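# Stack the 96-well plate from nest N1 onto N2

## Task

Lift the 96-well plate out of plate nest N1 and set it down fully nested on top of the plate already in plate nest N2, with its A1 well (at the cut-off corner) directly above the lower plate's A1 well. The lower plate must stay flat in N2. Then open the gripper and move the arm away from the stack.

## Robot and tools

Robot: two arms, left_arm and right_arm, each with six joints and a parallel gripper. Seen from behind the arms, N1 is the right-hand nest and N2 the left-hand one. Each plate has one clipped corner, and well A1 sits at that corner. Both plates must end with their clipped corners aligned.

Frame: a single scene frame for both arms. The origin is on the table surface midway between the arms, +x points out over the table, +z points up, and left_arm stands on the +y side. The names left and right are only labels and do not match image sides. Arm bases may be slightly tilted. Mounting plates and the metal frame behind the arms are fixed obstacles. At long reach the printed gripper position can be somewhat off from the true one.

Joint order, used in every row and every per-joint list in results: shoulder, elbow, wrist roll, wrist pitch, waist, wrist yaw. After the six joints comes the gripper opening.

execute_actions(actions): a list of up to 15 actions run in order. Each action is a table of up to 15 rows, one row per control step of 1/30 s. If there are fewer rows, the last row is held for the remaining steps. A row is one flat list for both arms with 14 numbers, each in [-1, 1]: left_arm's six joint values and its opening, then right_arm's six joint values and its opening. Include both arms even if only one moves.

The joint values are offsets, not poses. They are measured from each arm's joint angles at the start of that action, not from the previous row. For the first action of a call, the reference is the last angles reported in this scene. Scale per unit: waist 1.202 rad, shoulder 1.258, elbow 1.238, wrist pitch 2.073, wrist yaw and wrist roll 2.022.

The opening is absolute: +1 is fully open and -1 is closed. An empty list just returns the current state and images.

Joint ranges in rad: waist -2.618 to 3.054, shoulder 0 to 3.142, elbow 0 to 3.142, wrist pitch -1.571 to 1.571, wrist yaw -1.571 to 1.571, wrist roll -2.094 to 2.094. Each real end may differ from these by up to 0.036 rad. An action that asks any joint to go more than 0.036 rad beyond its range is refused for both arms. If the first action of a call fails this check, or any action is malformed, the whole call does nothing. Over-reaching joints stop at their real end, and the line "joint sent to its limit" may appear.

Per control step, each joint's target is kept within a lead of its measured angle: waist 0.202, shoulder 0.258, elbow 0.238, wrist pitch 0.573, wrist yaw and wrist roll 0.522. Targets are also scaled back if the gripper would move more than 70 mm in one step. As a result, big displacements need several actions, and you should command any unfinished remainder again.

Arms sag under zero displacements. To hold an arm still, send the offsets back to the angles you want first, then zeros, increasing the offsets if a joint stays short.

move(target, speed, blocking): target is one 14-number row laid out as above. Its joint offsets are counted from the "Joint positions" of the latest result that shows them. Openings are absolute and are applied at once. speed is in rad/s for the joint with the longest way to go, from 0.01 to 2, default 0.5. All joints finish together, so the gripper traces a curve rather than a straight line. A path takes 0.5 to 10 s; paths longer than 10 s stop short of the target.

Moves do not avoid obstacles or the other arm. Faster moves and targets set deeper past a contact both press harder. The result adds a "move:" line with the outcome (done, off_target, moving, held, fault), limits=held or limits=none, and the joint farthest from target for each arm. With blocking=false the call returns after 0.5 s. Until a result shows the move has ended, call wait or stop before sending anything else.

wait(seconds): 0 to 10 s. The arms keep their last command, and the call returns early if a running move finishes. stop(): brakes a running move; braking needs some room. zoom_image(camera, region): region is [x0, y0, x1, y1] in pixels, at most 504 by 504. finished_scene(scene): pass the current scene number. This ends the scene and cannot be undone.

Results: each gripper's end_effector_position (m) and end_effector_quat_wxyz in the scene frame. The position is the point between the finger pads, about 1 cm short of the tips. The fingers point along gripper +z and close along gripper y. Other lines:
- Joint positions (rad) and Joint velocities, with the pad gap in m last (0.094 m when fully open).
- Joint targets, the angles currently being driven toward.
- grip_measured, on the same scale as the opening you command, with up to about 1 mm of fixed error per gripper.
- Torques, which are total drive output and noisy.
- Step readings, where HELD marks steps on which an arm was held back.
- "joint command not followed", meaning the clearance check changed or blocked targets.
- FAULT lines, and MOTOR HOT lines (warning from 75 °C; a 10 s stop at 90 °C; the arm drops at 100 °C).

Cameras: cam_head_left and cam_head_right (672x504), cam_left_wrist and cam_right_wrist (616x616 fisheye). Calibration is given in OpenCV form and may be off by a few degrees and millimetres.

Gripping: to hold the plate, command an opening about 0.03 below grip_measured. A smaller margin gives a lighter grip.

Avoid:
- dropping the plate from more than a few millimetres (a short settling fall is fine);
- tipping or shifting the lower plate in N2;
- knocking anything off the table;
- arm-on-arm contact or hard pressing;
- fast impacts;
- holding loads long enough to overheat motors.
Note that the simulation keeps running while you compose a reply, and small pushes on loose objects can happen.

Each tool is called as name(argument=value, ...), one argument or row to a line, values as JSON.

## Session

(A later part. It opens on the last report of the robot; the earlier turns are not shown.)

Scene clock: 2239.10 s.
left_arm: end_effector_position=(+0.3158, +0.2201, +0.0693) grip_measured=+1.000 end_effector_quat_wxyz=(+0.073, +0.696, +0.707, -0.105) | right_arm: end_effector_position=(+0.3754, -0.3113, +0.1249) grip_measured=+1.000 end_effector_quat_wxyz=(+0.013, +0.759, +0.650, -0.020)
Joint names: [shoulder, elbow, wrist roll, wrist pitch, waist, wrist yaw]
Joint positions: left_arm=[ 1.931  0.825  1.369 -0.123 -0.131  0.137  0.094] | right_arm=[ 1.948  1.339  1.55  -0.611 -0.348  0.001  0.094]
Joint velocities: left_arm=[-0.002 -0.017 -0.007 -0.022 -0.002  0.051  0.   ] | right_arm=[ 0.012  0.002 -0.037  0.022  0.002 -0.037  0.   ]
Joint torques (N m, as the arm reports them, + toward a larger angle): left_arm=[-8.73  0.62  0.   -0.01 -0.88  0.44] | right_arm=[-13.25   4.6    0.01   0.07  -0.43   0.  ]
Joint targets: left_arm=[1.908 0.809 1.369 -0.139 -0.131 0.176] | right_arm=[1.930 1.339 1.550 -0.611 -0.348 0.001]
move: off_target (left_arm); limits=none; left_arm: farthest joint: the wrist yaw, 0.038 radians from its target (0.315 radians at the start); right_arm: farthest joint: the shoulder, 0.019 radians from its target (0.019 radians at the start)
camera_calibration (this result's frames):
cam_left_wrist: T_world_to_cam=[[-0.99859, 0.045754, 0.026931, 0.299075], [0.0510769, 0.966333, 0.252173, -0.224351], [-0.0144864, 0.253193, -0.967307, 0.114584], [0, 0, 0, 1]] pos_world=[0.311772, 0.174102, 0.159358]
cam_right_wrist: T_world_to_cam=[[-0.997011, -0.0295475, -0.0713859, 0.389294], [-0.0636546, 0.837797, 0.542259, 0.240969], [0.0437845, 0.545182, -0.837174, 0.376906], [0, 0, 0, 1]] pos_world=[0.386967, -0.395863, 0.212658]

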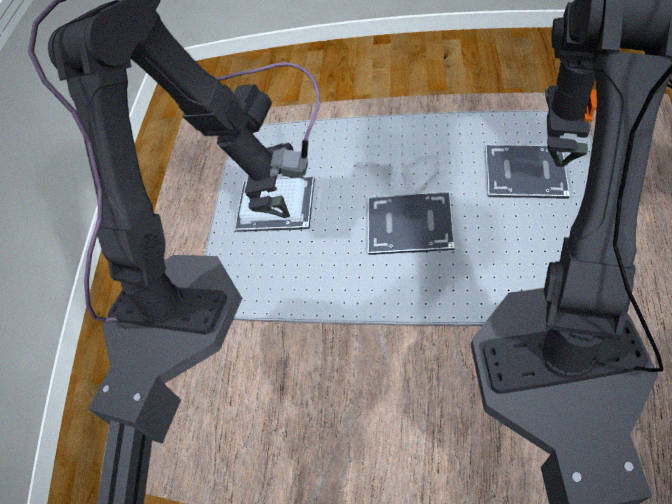

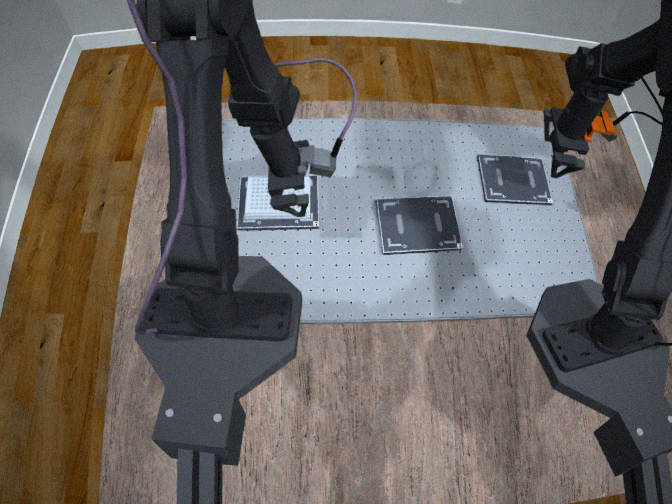

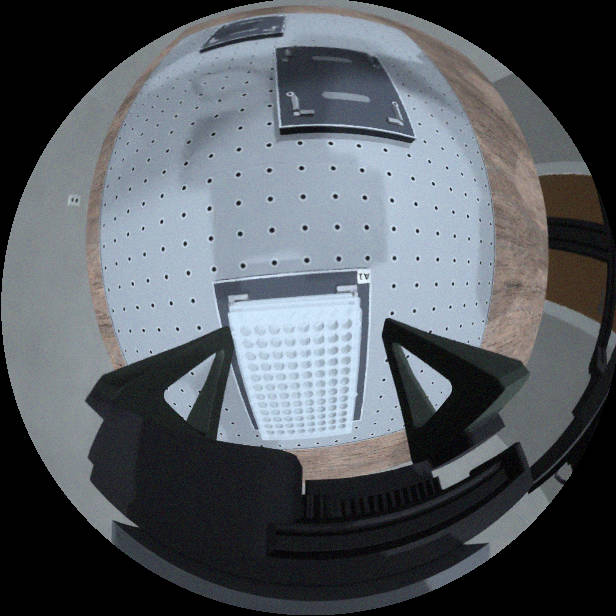

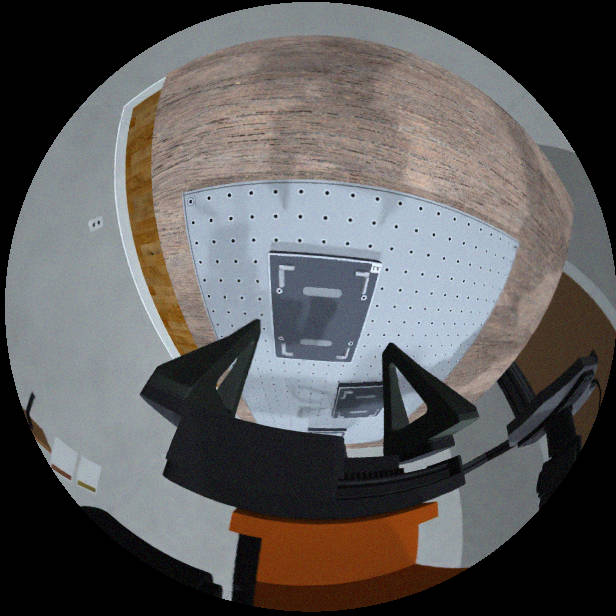

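zoom_image(
  camera="cam_left_wrist",
  region=[210, 265, 280, 335],
)

zoom_image(
  camera="cam_left_wrist",
  region=[310, 262, 380, 332],
)

Region (210, 265, 280, 335) of cam_left_wrist's 616x616 image, scaled by 7.200, with more detail than that image has.

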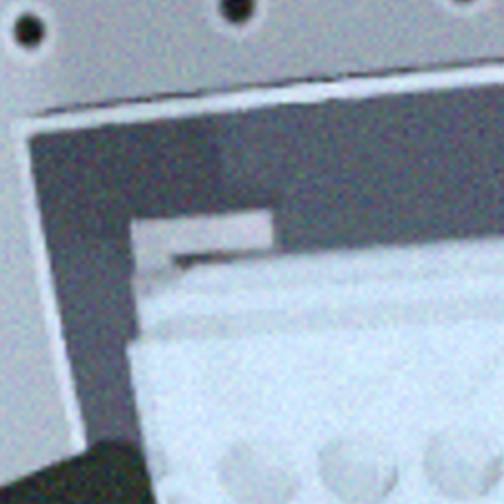

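Region (310, 262, 380, 332) of cam_left_wrist's 616x616 image, scaled by 7.200, with more detail than that image has.

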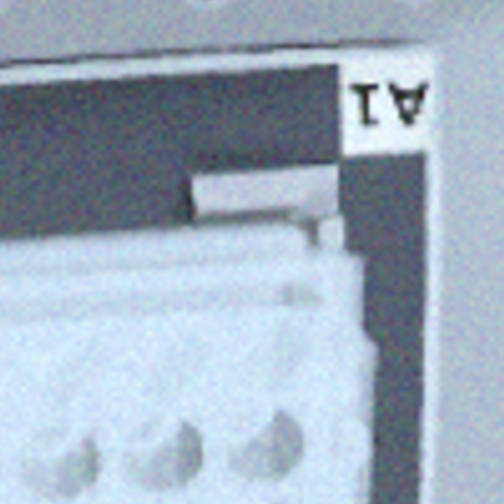

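zoom_image(
  camera="cam_left_wrist",
  region=[222, 288, 262, 328],
)

zoom_image(
  camera="cam_left_wrist",
  region=[330, 280, 370, 320],
)

Region (222, 288, 262, 328) of cam_left_wrist's 616x616 image, scaled by 12.600, with more detail than that image has.

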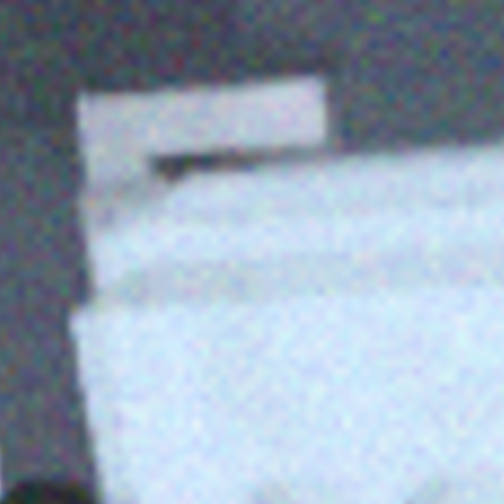

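Region (330, 280, 370, 320) of cam_left_wrist's 616x616 image, scaled by 12.600, with more detail than that image has.

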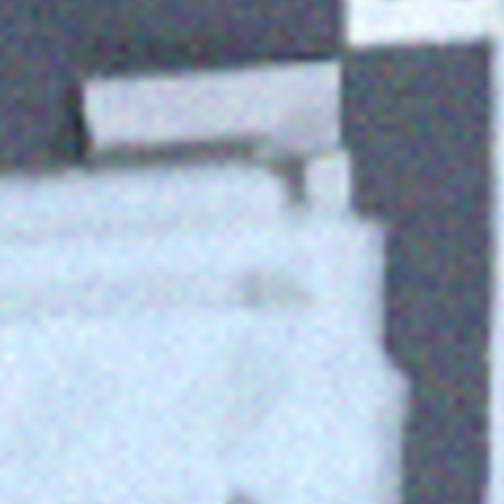

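move(
  target=[-0.023,-0.013,0,-0.016,0,-0.1345,1.0, -0.015,0,0,0,0,0,1],
  speed=0.2,
)

Scene clock: 2310.23 s.
left_arm: end_effector_position=(+0.3199, +0.2680, +0.0635) grip_measured=+1.000 end_effector_quat_wxyz=(-0.010, +0.702, +0.712, +0.002) | right_arm: end_effector_position=(+0.3754, -0.3113, +0.1249) grip_measured=+1.000 end_effector_quat_wxyz=(+0.013, +0.759, +0.650, -0.020)
Joint names: [shoulder, elbow, wrist roll, wrist pitch, waist, wrist yaw]
Joint positions: left_arm=[ 1.931  0.825  1.369 -0.142 -0.131 -0.134  0.094] | right_arm=[ 1.948  1.339  1.55  -0.611 -0.348  0.001  0.094]
Joint velocities: left_arm=[ 0.002  0.012  0.007  0.022 -0.017 -0.154  0.   ] | right_arm=[ 0.012 -0.002 -0.037 -0.037  0.007  0.007  0.   ]
Joint torques (N m, as the arm reports them, + toward a larger angle): left_arm=[-9.13  0.59  0.   -0.02 -0.83  0.01] | right_arm=[-13.24   4.63   0.01   0.07  -0.44   0.  ]
Joint targets: left_arm=[1.902 0.809 1.369 -0.156 -0.131 -0.135] | right_arm=[1.930 1.339 1.550 -0.611 -0.348 0.001]
move: off_target (left_arm); limits=none; left_arm: farthest joint: the shoulder, 0.029 radians from its target (0.029 radians at the start); right_arm: farthest joint: the shoulder, 0.019 radians from its target (0.019 radians at the start)
camera_calibration (this result's frames):
cam_left_wrist: T_world_to_cam=[[-0.998965, 0.0448344, 0.00770127, 0.302732], [0.0426393, 0.86383, 0.501975, -0.255035], [0.0158532, 0.501784, -0.864848, 0.0141165], [0, 0, 0, 1]] pos_world=[0.313069, 0.199651, 0.137898]
cam_right_wrist: T_world_to_cam=[[-0.997011, -0.0295475, -0.0713859, 0.389294], [-0.0636546, 0.837797, 0.542259, 0.240969], [0.0437845, 0.545182, -0.837174, 0.376906], [0, 0, 0, 1]] pos_world=[0.386967, -0.395863, 0.212658]

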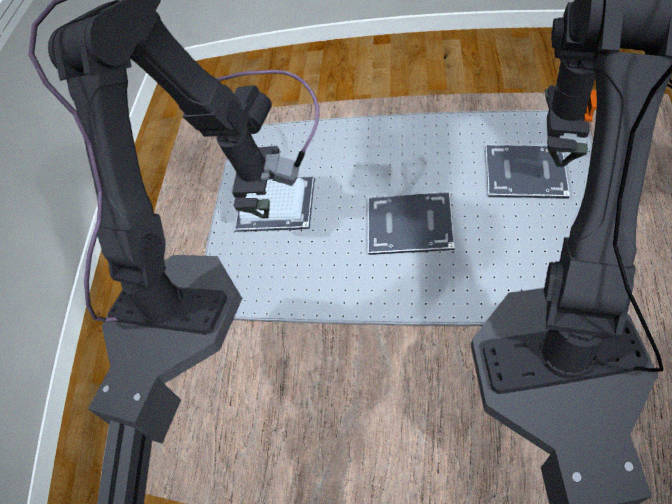

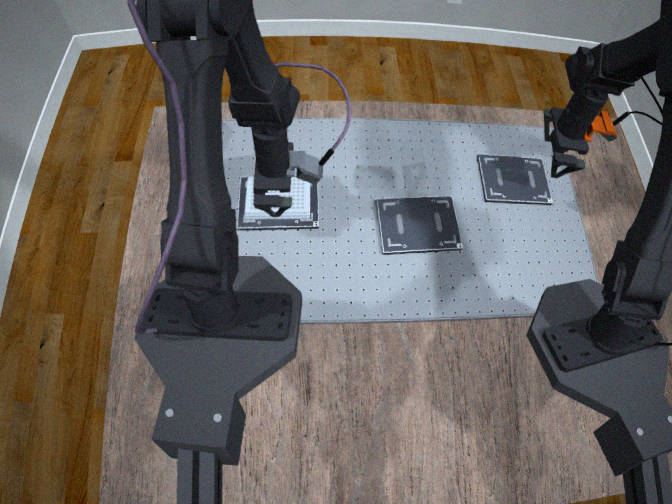

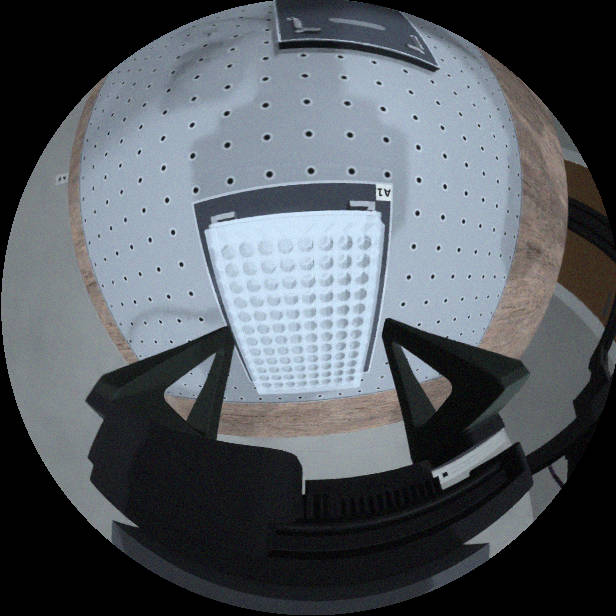

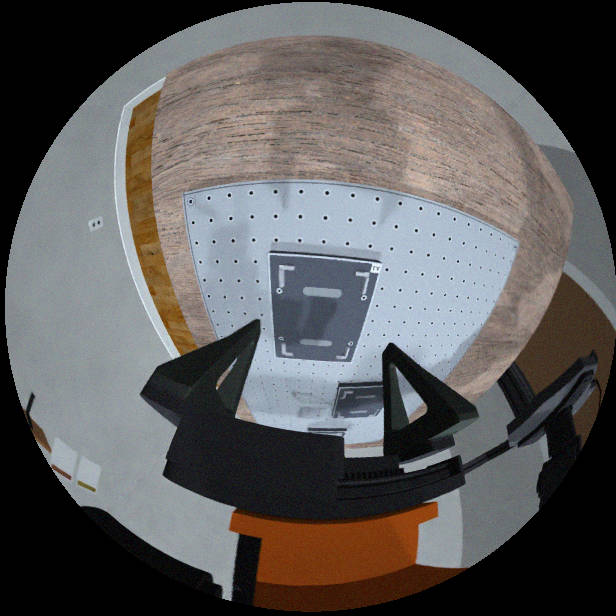

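zoom_image(
  camera="cam_left_wrist",
  region=[190, 185, 270, 265],
)

zoom_image(
  camera="cam_left_wrist",
  region=[325, 175, 405, 255],
)

Region (190, 185, 270, 265) of cam_left_wrist's 616x616 image, scaled by 6.300, with more detail than that image has.

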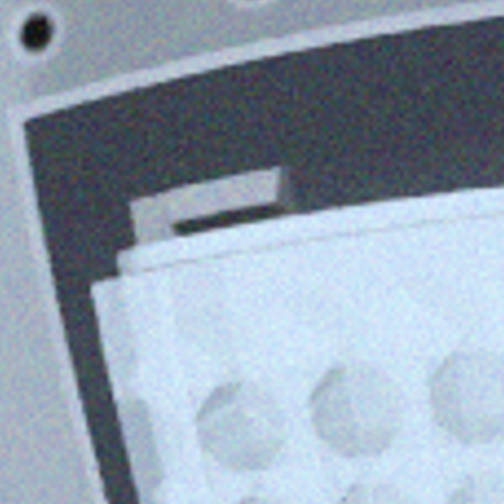

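Region (325, 175, 405, 255) of cam_left_wrist's 616x616 image, scaled by 6.300, with more detail than that image has.

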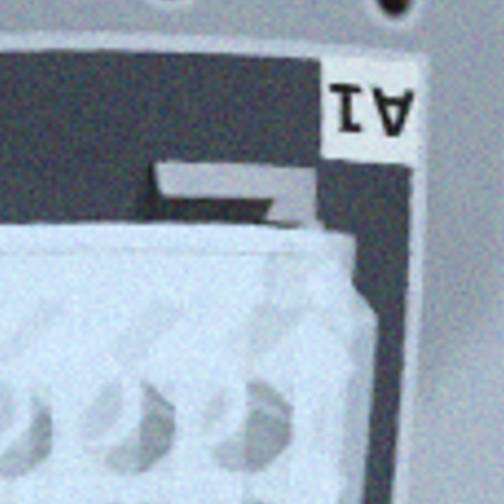

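execute_actions(
  actions=[
    [[-0.022,-0.013,0,-0.003,0,0,1,-0.015,0,0,0,0,0,1],[-0.025,-0.013,0,-0.003,0,0,1,-0.015,0,0,0,0,0,1],[-0.027,-0.013,0,-0.003,0,0,1,-0.015,0,0,0,0,0,1],[-0.027,-0.013,0,-0.003,0,0,1,-0.015,0,0,0,0,0,1],[-0.027,-0.013,0,-0.003,0,0,1,-0.015,0,0,0,0,0,1],[-0.025,-0.013,0,-0.003,0,0,1,-0.015,0,0,0,0,0,1],[-0.023,-0.013,0,-0.003,0,0,1,-0.015,0,0,0,0,0,1]],
  ],
)

Scene clock: 2324.50 s.
left_arm: end_effector_position=(+0.3223, +0.2679, +0.0658) grip_measured=+1.000 end_effector_quat_wxyz=(-0.007, +0.702, +0.712, +0.004) | right_arm: end_effector_position=(+0.3754, -0.3113, +0.1249) grip_measured=+1.000 end_effector_quat_wxyz=(+0.013, +0.759, +0.650, -0.020)
Joint names: [shoulder, elbow, wrist roll, wrist pitch, waist, wrist yaw]
Joint positions: left_arm=[ 1.921  0.825  1.369 -0.143 -0.131 -0.134  0.094] | right_arm=[ 1.948  1.339  1.55  -0.611 -0.348  0.001  0.094]
Joint velocities: left_arm=[-0.017 -0.007  0.11  -0.007 -0.012  0.066  0.   ] | right_arm=[-0.017  0.017 -0.007 -0.037  0.007  0.022  0.   ]
Joint torques (N m, as the arm reports them, + toward a larger angle): left_arm=[-8.57  0.57  0.    0.11 -0.83  0.01] | right_arm=[-13.26   4.64   0.01   0.07  -0.44   0.  ]
Joint targets: left_arm=[1.902 0.809 1.369 -0.149 -0.131 -0.133] | right_arm=[1.930 1.339 1.550 -0.611 -0.348 0.001]
Step readings (joint positions):
0: left_arm=[1.931 0.825 1.369 -0.142 -0.131 -0.134] | right_arm=[1.948 1.339 1.550 -0.611 -0.348 0.001]
1: left_arm=[1.931 0.825 1.369 -0.142 -0.131 -0.134] | right_arm=[1.948 1.339 1.550 -0.611 -0.348 0.001]
2: left_arm=[1.931 0.825 1.369 -0.142 -0.131 -0.134] | right_arm=[1.948 1.339 1.550 -0.611 -0.348 0.001]
4: left_arm=[1.928 0.825 1.369 -0.143 -0.131 -0.134] | right_arm=[1.948 1.339 1.550 -0.611 -0.348 0.001]
8: left_arm=[1.921 0.825 1.369 -0.143 -0.131 -0.134] | right_arm=[1.948 1.339 1.550 -0.611 -0.348 0.001]
15: Joint positions above
camera_calibration (this result's frames):
cam_left_wrist: T_world_to_cam=[[-0.999038, 0.0438481, -0.000602809, 0.305941], [0.0376387, 0.864455, 0.501299, -0.254742], [0.0225021, 0.500794, -0.865274, 0.0143044], [0, 0, 0, 1]] pos_world=[0.314913, 0.199635, 0.140264]
cam_right_wrist: T_world_to_cam=[[-0.997011, -0.0295475, -0.0713859, 0.389294], [-0.0636546, 0.837797, 0.542259, 0.240969], [0.0437845, 0.545182, -0.837174, 0.376906], [0, 0, 0, 1]] pos_world=[0.386967, -0.395863, 0.212658]

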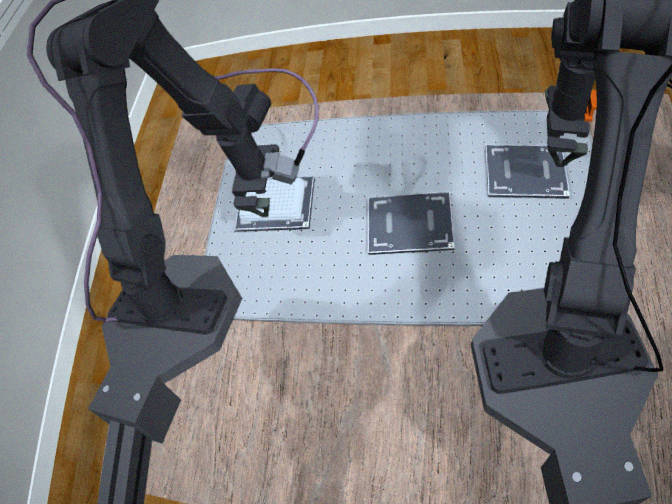

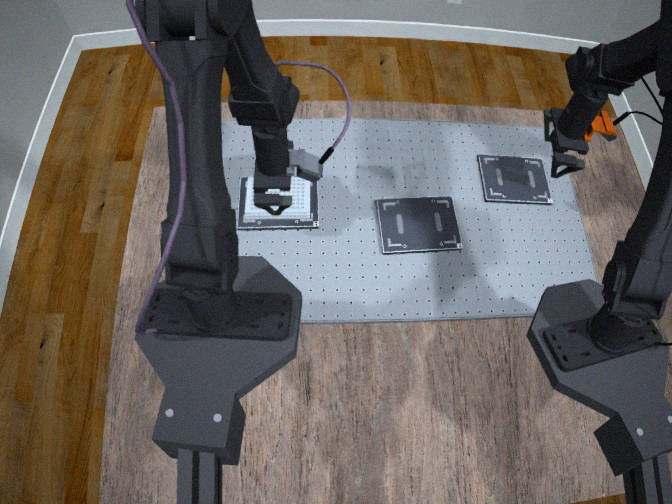

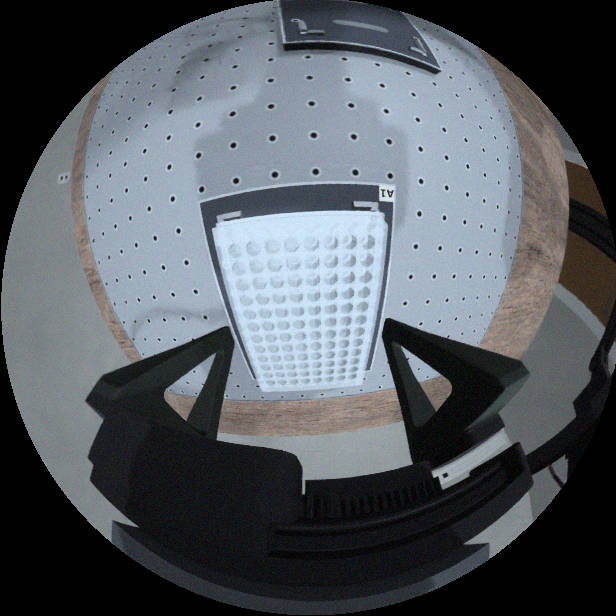

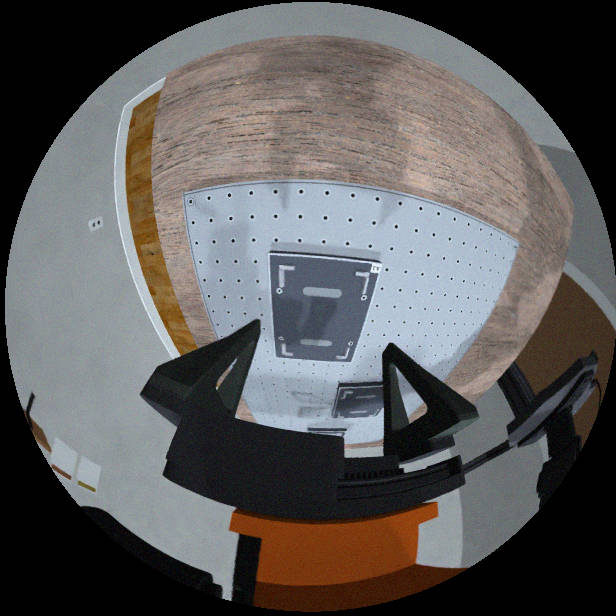

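execute_actions(
  actions=[
    [[-0.018,-0.013,0,-0.003,0,0,0.9,-0.015,0,0,0,0,0,1],[-0.018,-0.013,0,-0.003,0,0,0.85,-0.015,0,0,0,0,0,1],[-0.018,-0.013,0,-0.003,0,0,0.8,-0.015,0,0,0,0,0,1],[-0.018,-0.013,0,-0.003,0,0,0.77,-0.015,0,0,0,0,0,1],[-0.018,-0.013,0,-0.003,0,0,0.75,-0.015,0,0,0,0,0,1],[-0.018,-0.013,0,-0.003,0,0,0.735,-0.015,0,0,0,0,0,1],[-0.018,-0.013,0,-0.003,0,0,0.72,-0.015,0,0,0,0,0,1],[-0.018,-0.013,0,-0.003,0,0,0.71,-0.015,0,0,0,0,0,1],[-0.018,-0.013,0,-0.003,0,0,0.70,-0.015,0,0,0,0,0,1],[-0.018,-0.013,0,-0.003,0,0,0.69,-0.015,0,0,0,0,0,1],[-0.018,-0.013,0,-0.003,0,0,0.68,-0.015,0,0,0,0,0,1],[-0.018,-0.013,0,-0.003,0,0,0.67,-0.015,0,0,0,0,0,1],[-0.018,-0.013,0,-0.003,0,0,0.66,-0.015,0,0,0,0,0,1]],
  ],
)

zoom_image(
  camera="cam_left_wrist",
  region=[195, 185, 275, 265],
)

zoom_image(
  camera="cam_left_wrist",
  region=[330, 175, 410, 255],
)

Scene clock: 2336.70 s.
left_arm: end_effector_position=(+0.3228, +0.2681, +0.0658) grip_measured=+0.663 end_effector_quat_wxyz=(-0.007, +0.702, +0.712, +0.006) | right_arm: end_effector_position=(+0.3754, -0.3113, +0.1249) grip_measured=+1.000 end_effector_quat_wxyz=(+0.013, +0.759, +0.650, -0.020)
Joint names: [shoulder, elbow, wrist roll, wrist pitch, waist, wrist yaw]
Joint positions: left_arm=[ 1.921  0.825  1.369 -0.141 -0.131 -0.136  0.078] | right_arm=[ 1.948  1.339  1.55  -0.611 -0.348  0.001  0.094]
Joint velocities: left_arm=[ 0.002 -0.017 -0.095  0.007 -0.007  0.007 -0.001] | right_arm=[-0.022 -0.007  0.037 -0.037 -0.002  0.081  0.   ]
Joint torques (N m, as the arm reports them, + toward a larger angle): left_arm=[-8.69  0.69  0.    0.06 -0.83  0.02] | right_arm=[-13.25   4.62   0.01   0.07  -0.44   0.  ]
Joint targets: left_arm=[1.899 0.809 1.369 -0.149 -0.131 -0.134] | right_arm=[1.930 1.339 1.550 -0.611 -0.348 0.001]
Step readings (joint positions):
0: left_arm=[1.921 0.825 1.369 -0.143 -0.131 -0.134] | right_arm=[1.948 1.339 1.550 -0.611 -0.348 0.001]
1: left_arm=[1.921 0.825 1.369 -0.143 -0.131 -0.134] | right_arm=[1.948 1.339 1.550 -0.611 -0.348 0.001]
2: left_arm=[1.921 0.825 1.369 -0.143 -0.131 -0.134] | right_arm=[1.948 1.339 1.550 -0.611 -0.348 0.001]
4: left_arm=[1.921 0.825 1.369 -0.143 -0.131 -0.134] | right_arm=[1.948 1.339 1.550 -0.611 -0.348 0.001]
8: left_arm=[1.921 0.825 1.369 -0.143 -0.131 -0.134] | right_arm=[1.948 1.339 1.550 -0.611 -0.348 0.001]
15: Joint positions above
camera_calibration (this result's frames):
cam_left_wrist: T_world_to_cam=[[-0.999044, 0.0436356, -0.00274913, 0.306655], [0.0363407, 0.863698, 0.502698, -0.254447], [0.02431, 0.502118, -0.864458, 0.0131789], [0, 0, 0, 1]] pos_world=[0.315289, 0.199767, 0.140146]
cam_right_wrist: T_world_to_cam=[[-0.997011, -0.0295475, -0.0713859, 0.389294], [-0.0636546, 0.837797, 0.542259, 0.240969], [0.0437845, 0.545182, -0.837174, 0.376906], [0, 0, 0, 1]] pos_world=[0.386967, -0.395863, 0.212658]

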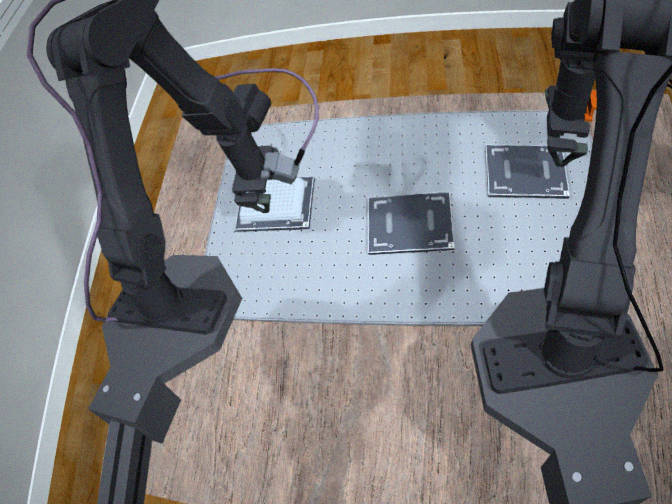

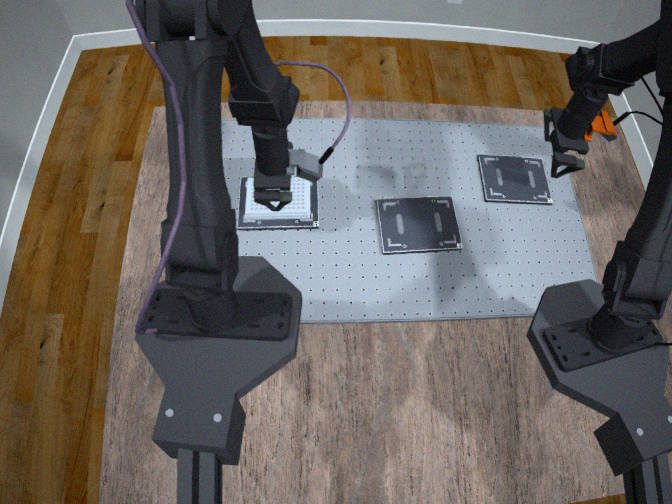

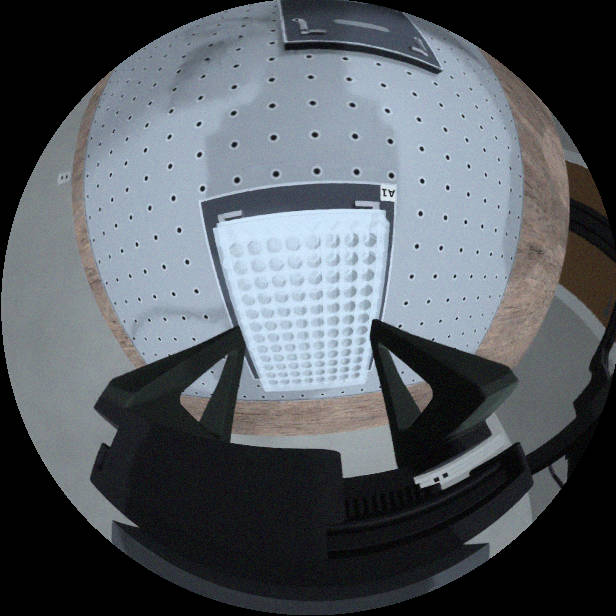

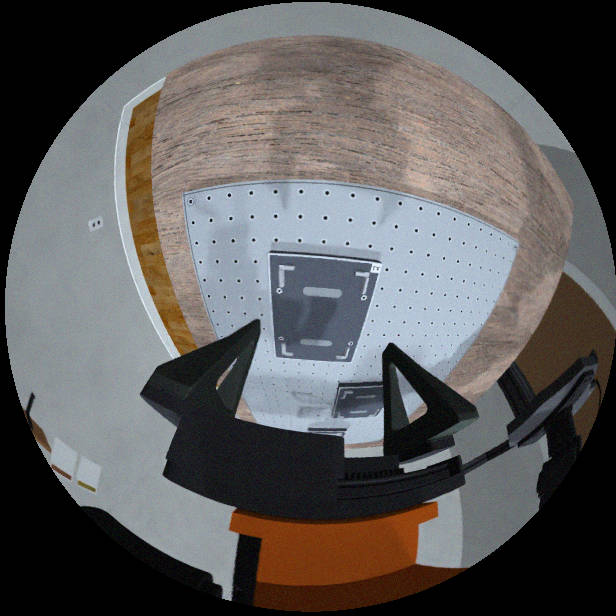

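Region (195, 185, 275, 265) of cam_left_wrist's 616x616 image, scaled by 6.300, with more detail than that image has.

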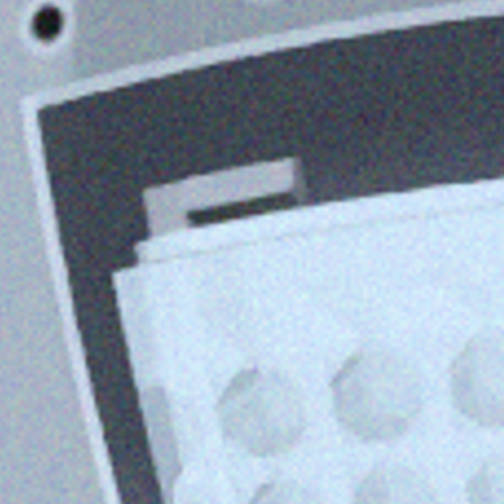

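Region (330, 175, 410, 255) of cam_left_wrist's 616x616 image, scaled by 6.300, with more detail than that image has.

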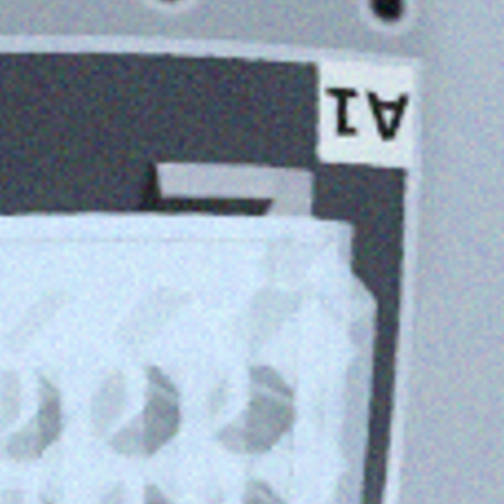

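move(
  target=[0.0095,-0.013,0,0.0053,0,0,0.77, -0.015,0,0,0,0,0,1],
  speed=0.02,
)

Scene clock: 2342.60 s.
left_arm: end_effector_position=(+0.3238, +0.2680, +0.0658) grip_measured=+0.767 end_effector_quat_wxyz=(-0.005, +0.702, +0.712, +0.007) | right_arm: end_effector_position=(+0.3754, -0.3113, +0.1249) grip_measured=+1.000 end_effector_quat_wxyz=(+0.013, +0.759, +0.650, -0.020)
Joint names: [shoulder, elbow, wrist roll, wrist pitch, waist, wrist yaw]
Joint positions: left_arm=[ 1.921  0.825  1.369 -0.137 -0.131 -0.136  0.083] | right_arm=[ 1.948  1.339  1.55  -0.611 -0.348  0.001  0.094]
Joint velocities: left_arm=[-0.002  0.017  0.022  0.051 -0.002 -0.095 -0.001] | right_arm=[ 0.002  0.002 -0.051 -0.051 -0.007  0.007  0.   ]
Joint torques (N m, as the arm reports them, + toward a larger angle): left_arm=[-6.31  0.65  0.    0.2  -0.82  0.  ] | right_arm=[-13.27   4.64   0.01   0.06  -0.43   0.  ]
Joint targets: left_arm=[1.933 0.809 1.369 -0.130 -0.131 -0.136] | right_arm=[1.930 1.339 1.550 -0.611 -0.348 0.001]
move: done; limits=none; left_arm: farthest joint: the elbow, 0.017 radians from its target (0.017 radians at the start); right_arm: farthest joint: the shoulder, 0.019 radians from its target (0.019 radians at the start)
camera_calibration (this result's frames):
cam_left_wrist: T_world_to_cam=[[-0.999045, 0.0431374, -0.00692774, 0.3081], [0.0338181, 0.863914, 0.502503, -0.253603], [0.0276616, 0.501789, -0.864548, 0.0122232], [0, 0, 0, 1]] pos_world=[0.316044, 0.199667, 0.140138]
cam_right_wrist: T_world_to_cam=[[-0.997011, -0.0295475, -0.0713859, 0.389294], [-0.0636546, 0.837797, 0.542259, 0.240969], [0.0437845, 0.545182, -0.837174, 0.376906], [0, 0, 0, 1]] pos_world=[0.386967, -0.395863, 0.212658]

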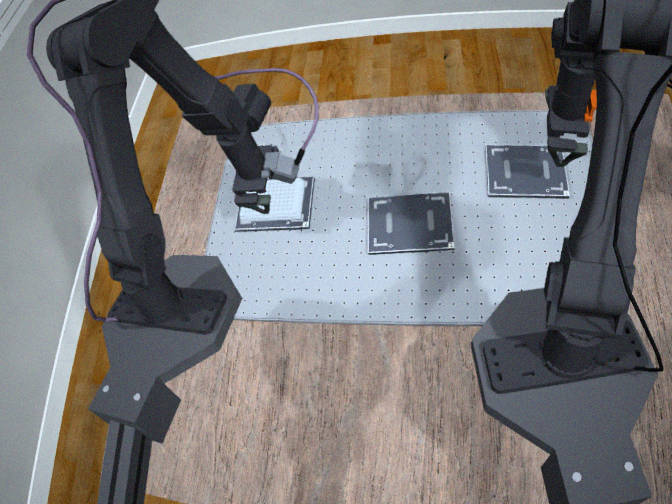

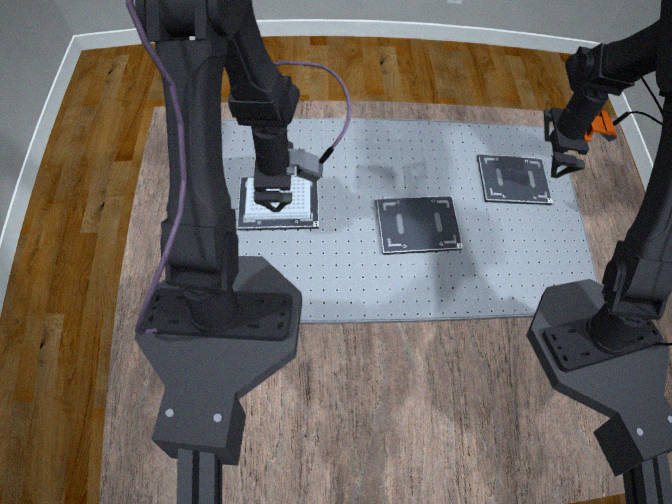

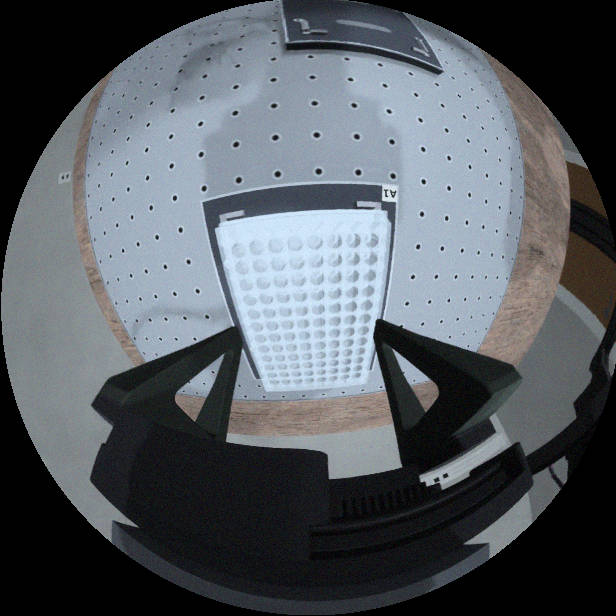

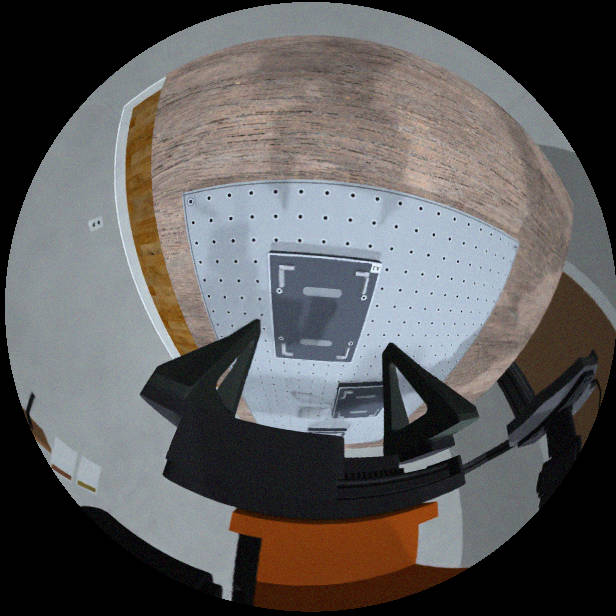

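zoom_image(
  camera="cam_left_wrist",
  region=[215, 300, 275, 360],
)

zoom_image(
  camera="cam_left_wrist",
  region=[345, 295, 405, 355],
)

Region (215, 300, 275, 360) of cam_left_wrist's 616x616 image, scaled by 8.400, with more detail than that image has.

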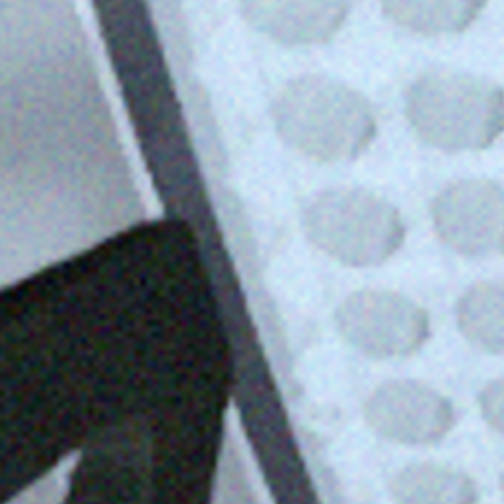

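Region (345, 295, 405, 355) of cam_left_wrist's 616x616 image, scaled by 8.400, with more detail than that image has.

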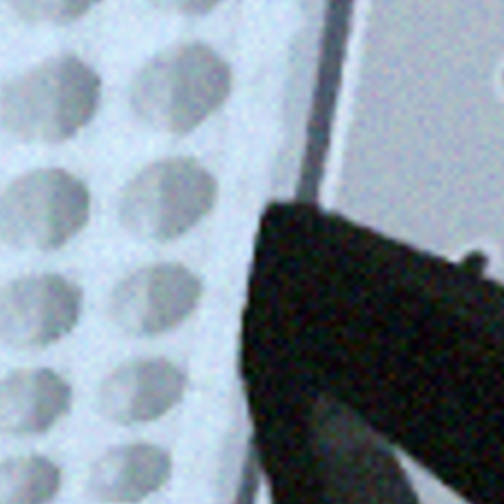

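execute_actions(
  actions=[
    [[-0.010,-0.013,0,-0.003,0,0,0.77,-0.015,0,0,0,0,0,1],[-0.018,-0.013,0,-0.003,0,0,0.77,-0.015,0,0,0,0,0,1],[-0.022,-0.013,0,-0.003,0,0,0.77,-0.015,0,0,0,0,0,1],[-0.025,-0.013,0,-0.003,0,0,0.77,-0.015,0,0,0,0,0,1],[-0.027,-0.013,0,-0.003,0,0,0.77,-0.015,0,0,0,0,0,1],[-0.027,-0.013,0,-0.003,0,0,0.77,-0.015,0,0,0,0,0,1],[-0.027,-0.013,0,-0.003,0,0,0.77,-0.015,0,0,0,0,0,1],[-0.025,-0.013,0,-0.003,0,0,0.77,-0.015,0,0,0,0,0,1],[-0.023,-0.013,0,-0.003,0,0,0.77,-0.015,0,0,0,0,0,1]],
  ],
)

zoom_image(
  camera="cam_left_wrist",
  region=[195, 185, 275, 265],
)

zoom_image(
  camera="cam_left_wrist",
  region=[330, 175, 410, 255],
)

Scene clock: 2376.43 s.
left_arm: end_effector_position=(+0.3263, +0.2678, +0.0681) grip_measured=+0.767 end_effector_quat_wxyz=(-0.001, +0.701, +0.713, +0.009) | right_arm: end_effector_position=(+0.3754, -0.3113, +0.1249) grip_measured=+1.000 end_effector_quat_wxyz=(+0.013, +0.759, +0.650, -0.020)
Joint names: [shoulder, elbow, wrist roll, wrist pitch, waist, wrist yaw]
Joint positions: left_arm=[ 1.913  0.825  1.369 -0.137 -0.131 -0.136  0.083] | right_arm=[ 1.948  1.339  1.55  -0.611 -0.348  0.001  0.094]
Joint velocities: left_arm=[-0.007 -0.002  0.007 -0.037  0.002  0.066  0.001] | right_arm=[-0.012  0.012 -0.022 -0.007  0.007 -0.066  0.   ]
Joint torques (N m, as the arm reports them, + toward a larger angle): left_arm=[-8.39  0.69  0.    0.09 -0.81  0.  ] | right_arm=[-13.24   4.61   0.01   0.06  -0.42   0.  ]
Joint targets: left_arm=[1.893 0.809 1.369 -0.143 -0.131 -0.136] | right_arm=[1.930 1.339 1.550 -0.611 -0.348 0.001]
Step readings (joint positions):
0: left_arm=[1.921 0.825 1.369 -0.136 -0.131 -0.136] | right_arm=[1.948 1.339 1.550 -0.611 -0.348 0.001]
1: left_arm=[1.921 0.825 1.369 -0.136 -0.131 -0.136] | right_arm=[1.948 1.339 1.550 -0.611 -0.348 0.001]
2: left_arm=[1.921 0.825 1.369 -0.136 -0.131 -0.136] | right_arm=[1.948 1.339 1.550 -0.611 -0.348 0.001]
4: left_arm=[1.921 0.825 1.369 -0.136 -0.131 -0.136] | right_arm=[1.948 1.339 1.550 -0.611 -0.348 0.001]
8: left_arm=[1.914 0.825 1.369 -0.137 -0.131 -0.136] | right_arm=[1.948 1.339 1.550 -0.611 -0.348 0.001]
15: Joint positions above
camera_calibration (this result's frames):
cam_left_wrist: T_world_to_cam=[[-0.998993, 0.0420794, -0.0155499, 0.311411], [0.0286208, 0.864755, 0.501379, -0.253126], [0.0345445, 0.500429, -0.865088, 0.0123714], [0, 0, 0, 1]] pos_world=[0.317915, 0.199597, 0.142457]
cam_right_wrist: T_world_to_cam=[[-0.997011, -0.0295475, -0.0713859, 0.389294], [-0.0636546, 0.837797, 0.542259, 0.240969], [0.0437845, 0.545182, -0.837174, 0.376906], [0, 0, 0, 1]] pos_world=[0.386967, -0.395863, 0.212658]

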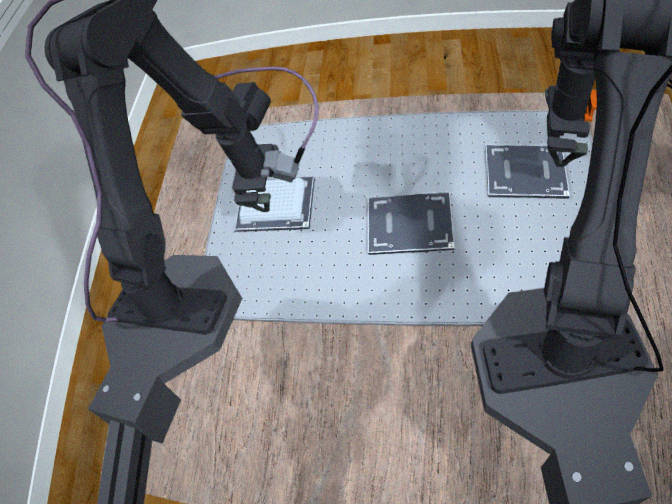

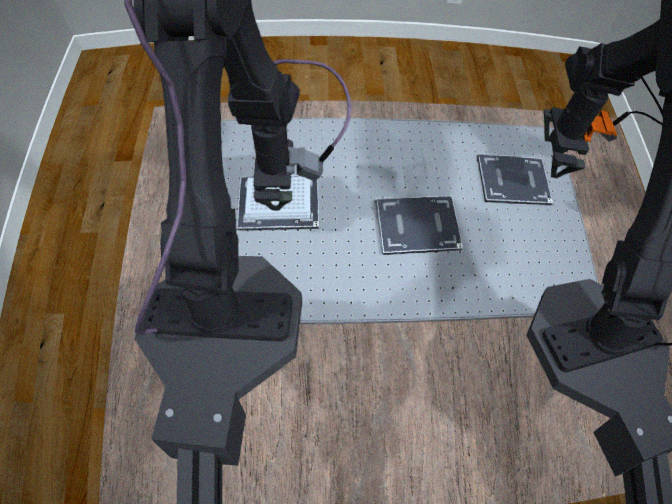

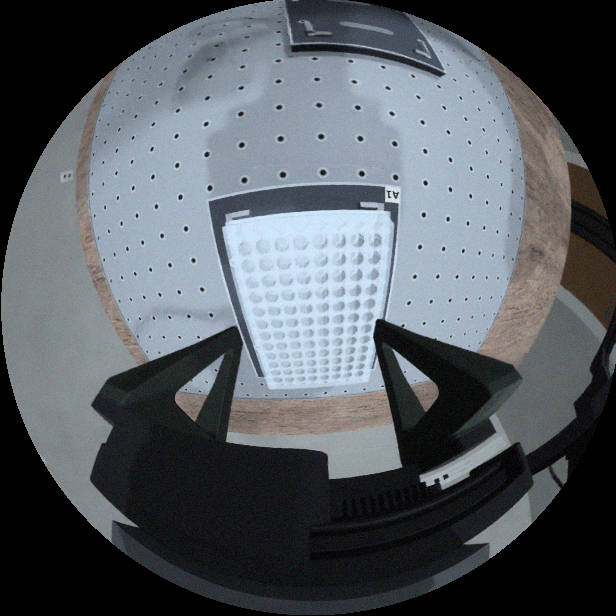

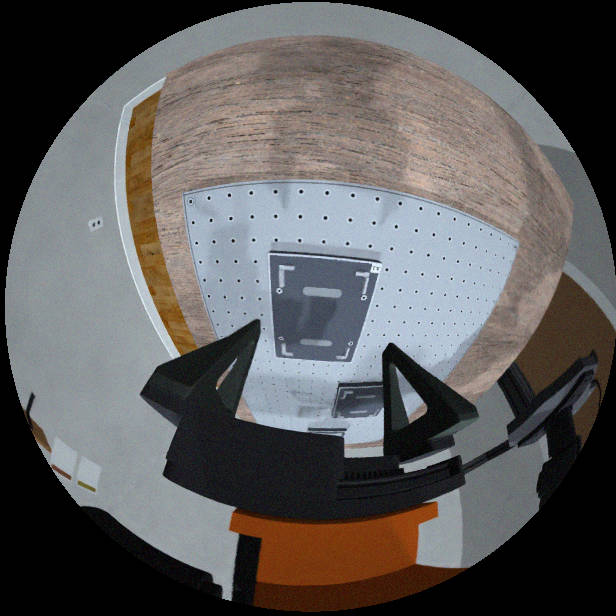

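Region (195, 185, 275, 265) of cam_left_wrist's 616x616 image, scaled by 6.300, with more detail than that image has.

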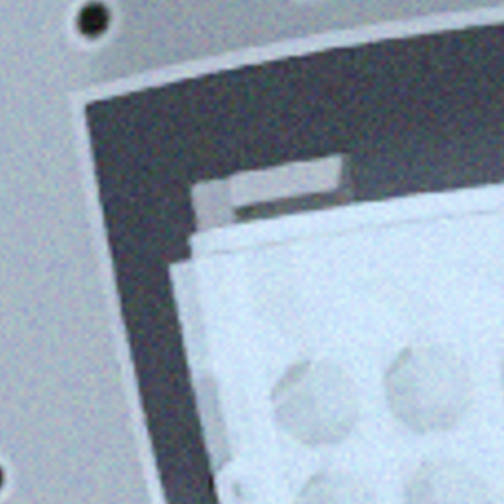

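Region (330, 175, 410, 255) of cam_left_wrist's 616x616 image, scaled by 6.300, with more detail than that image has.

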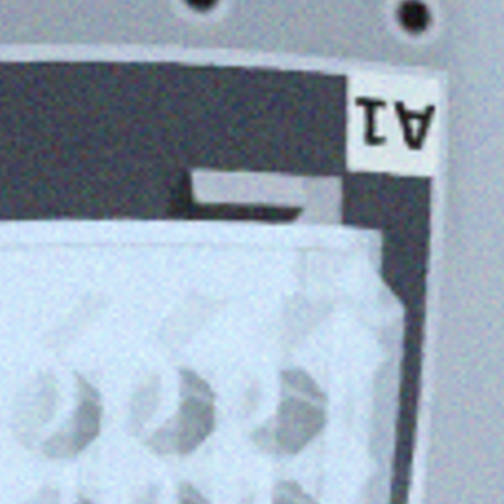

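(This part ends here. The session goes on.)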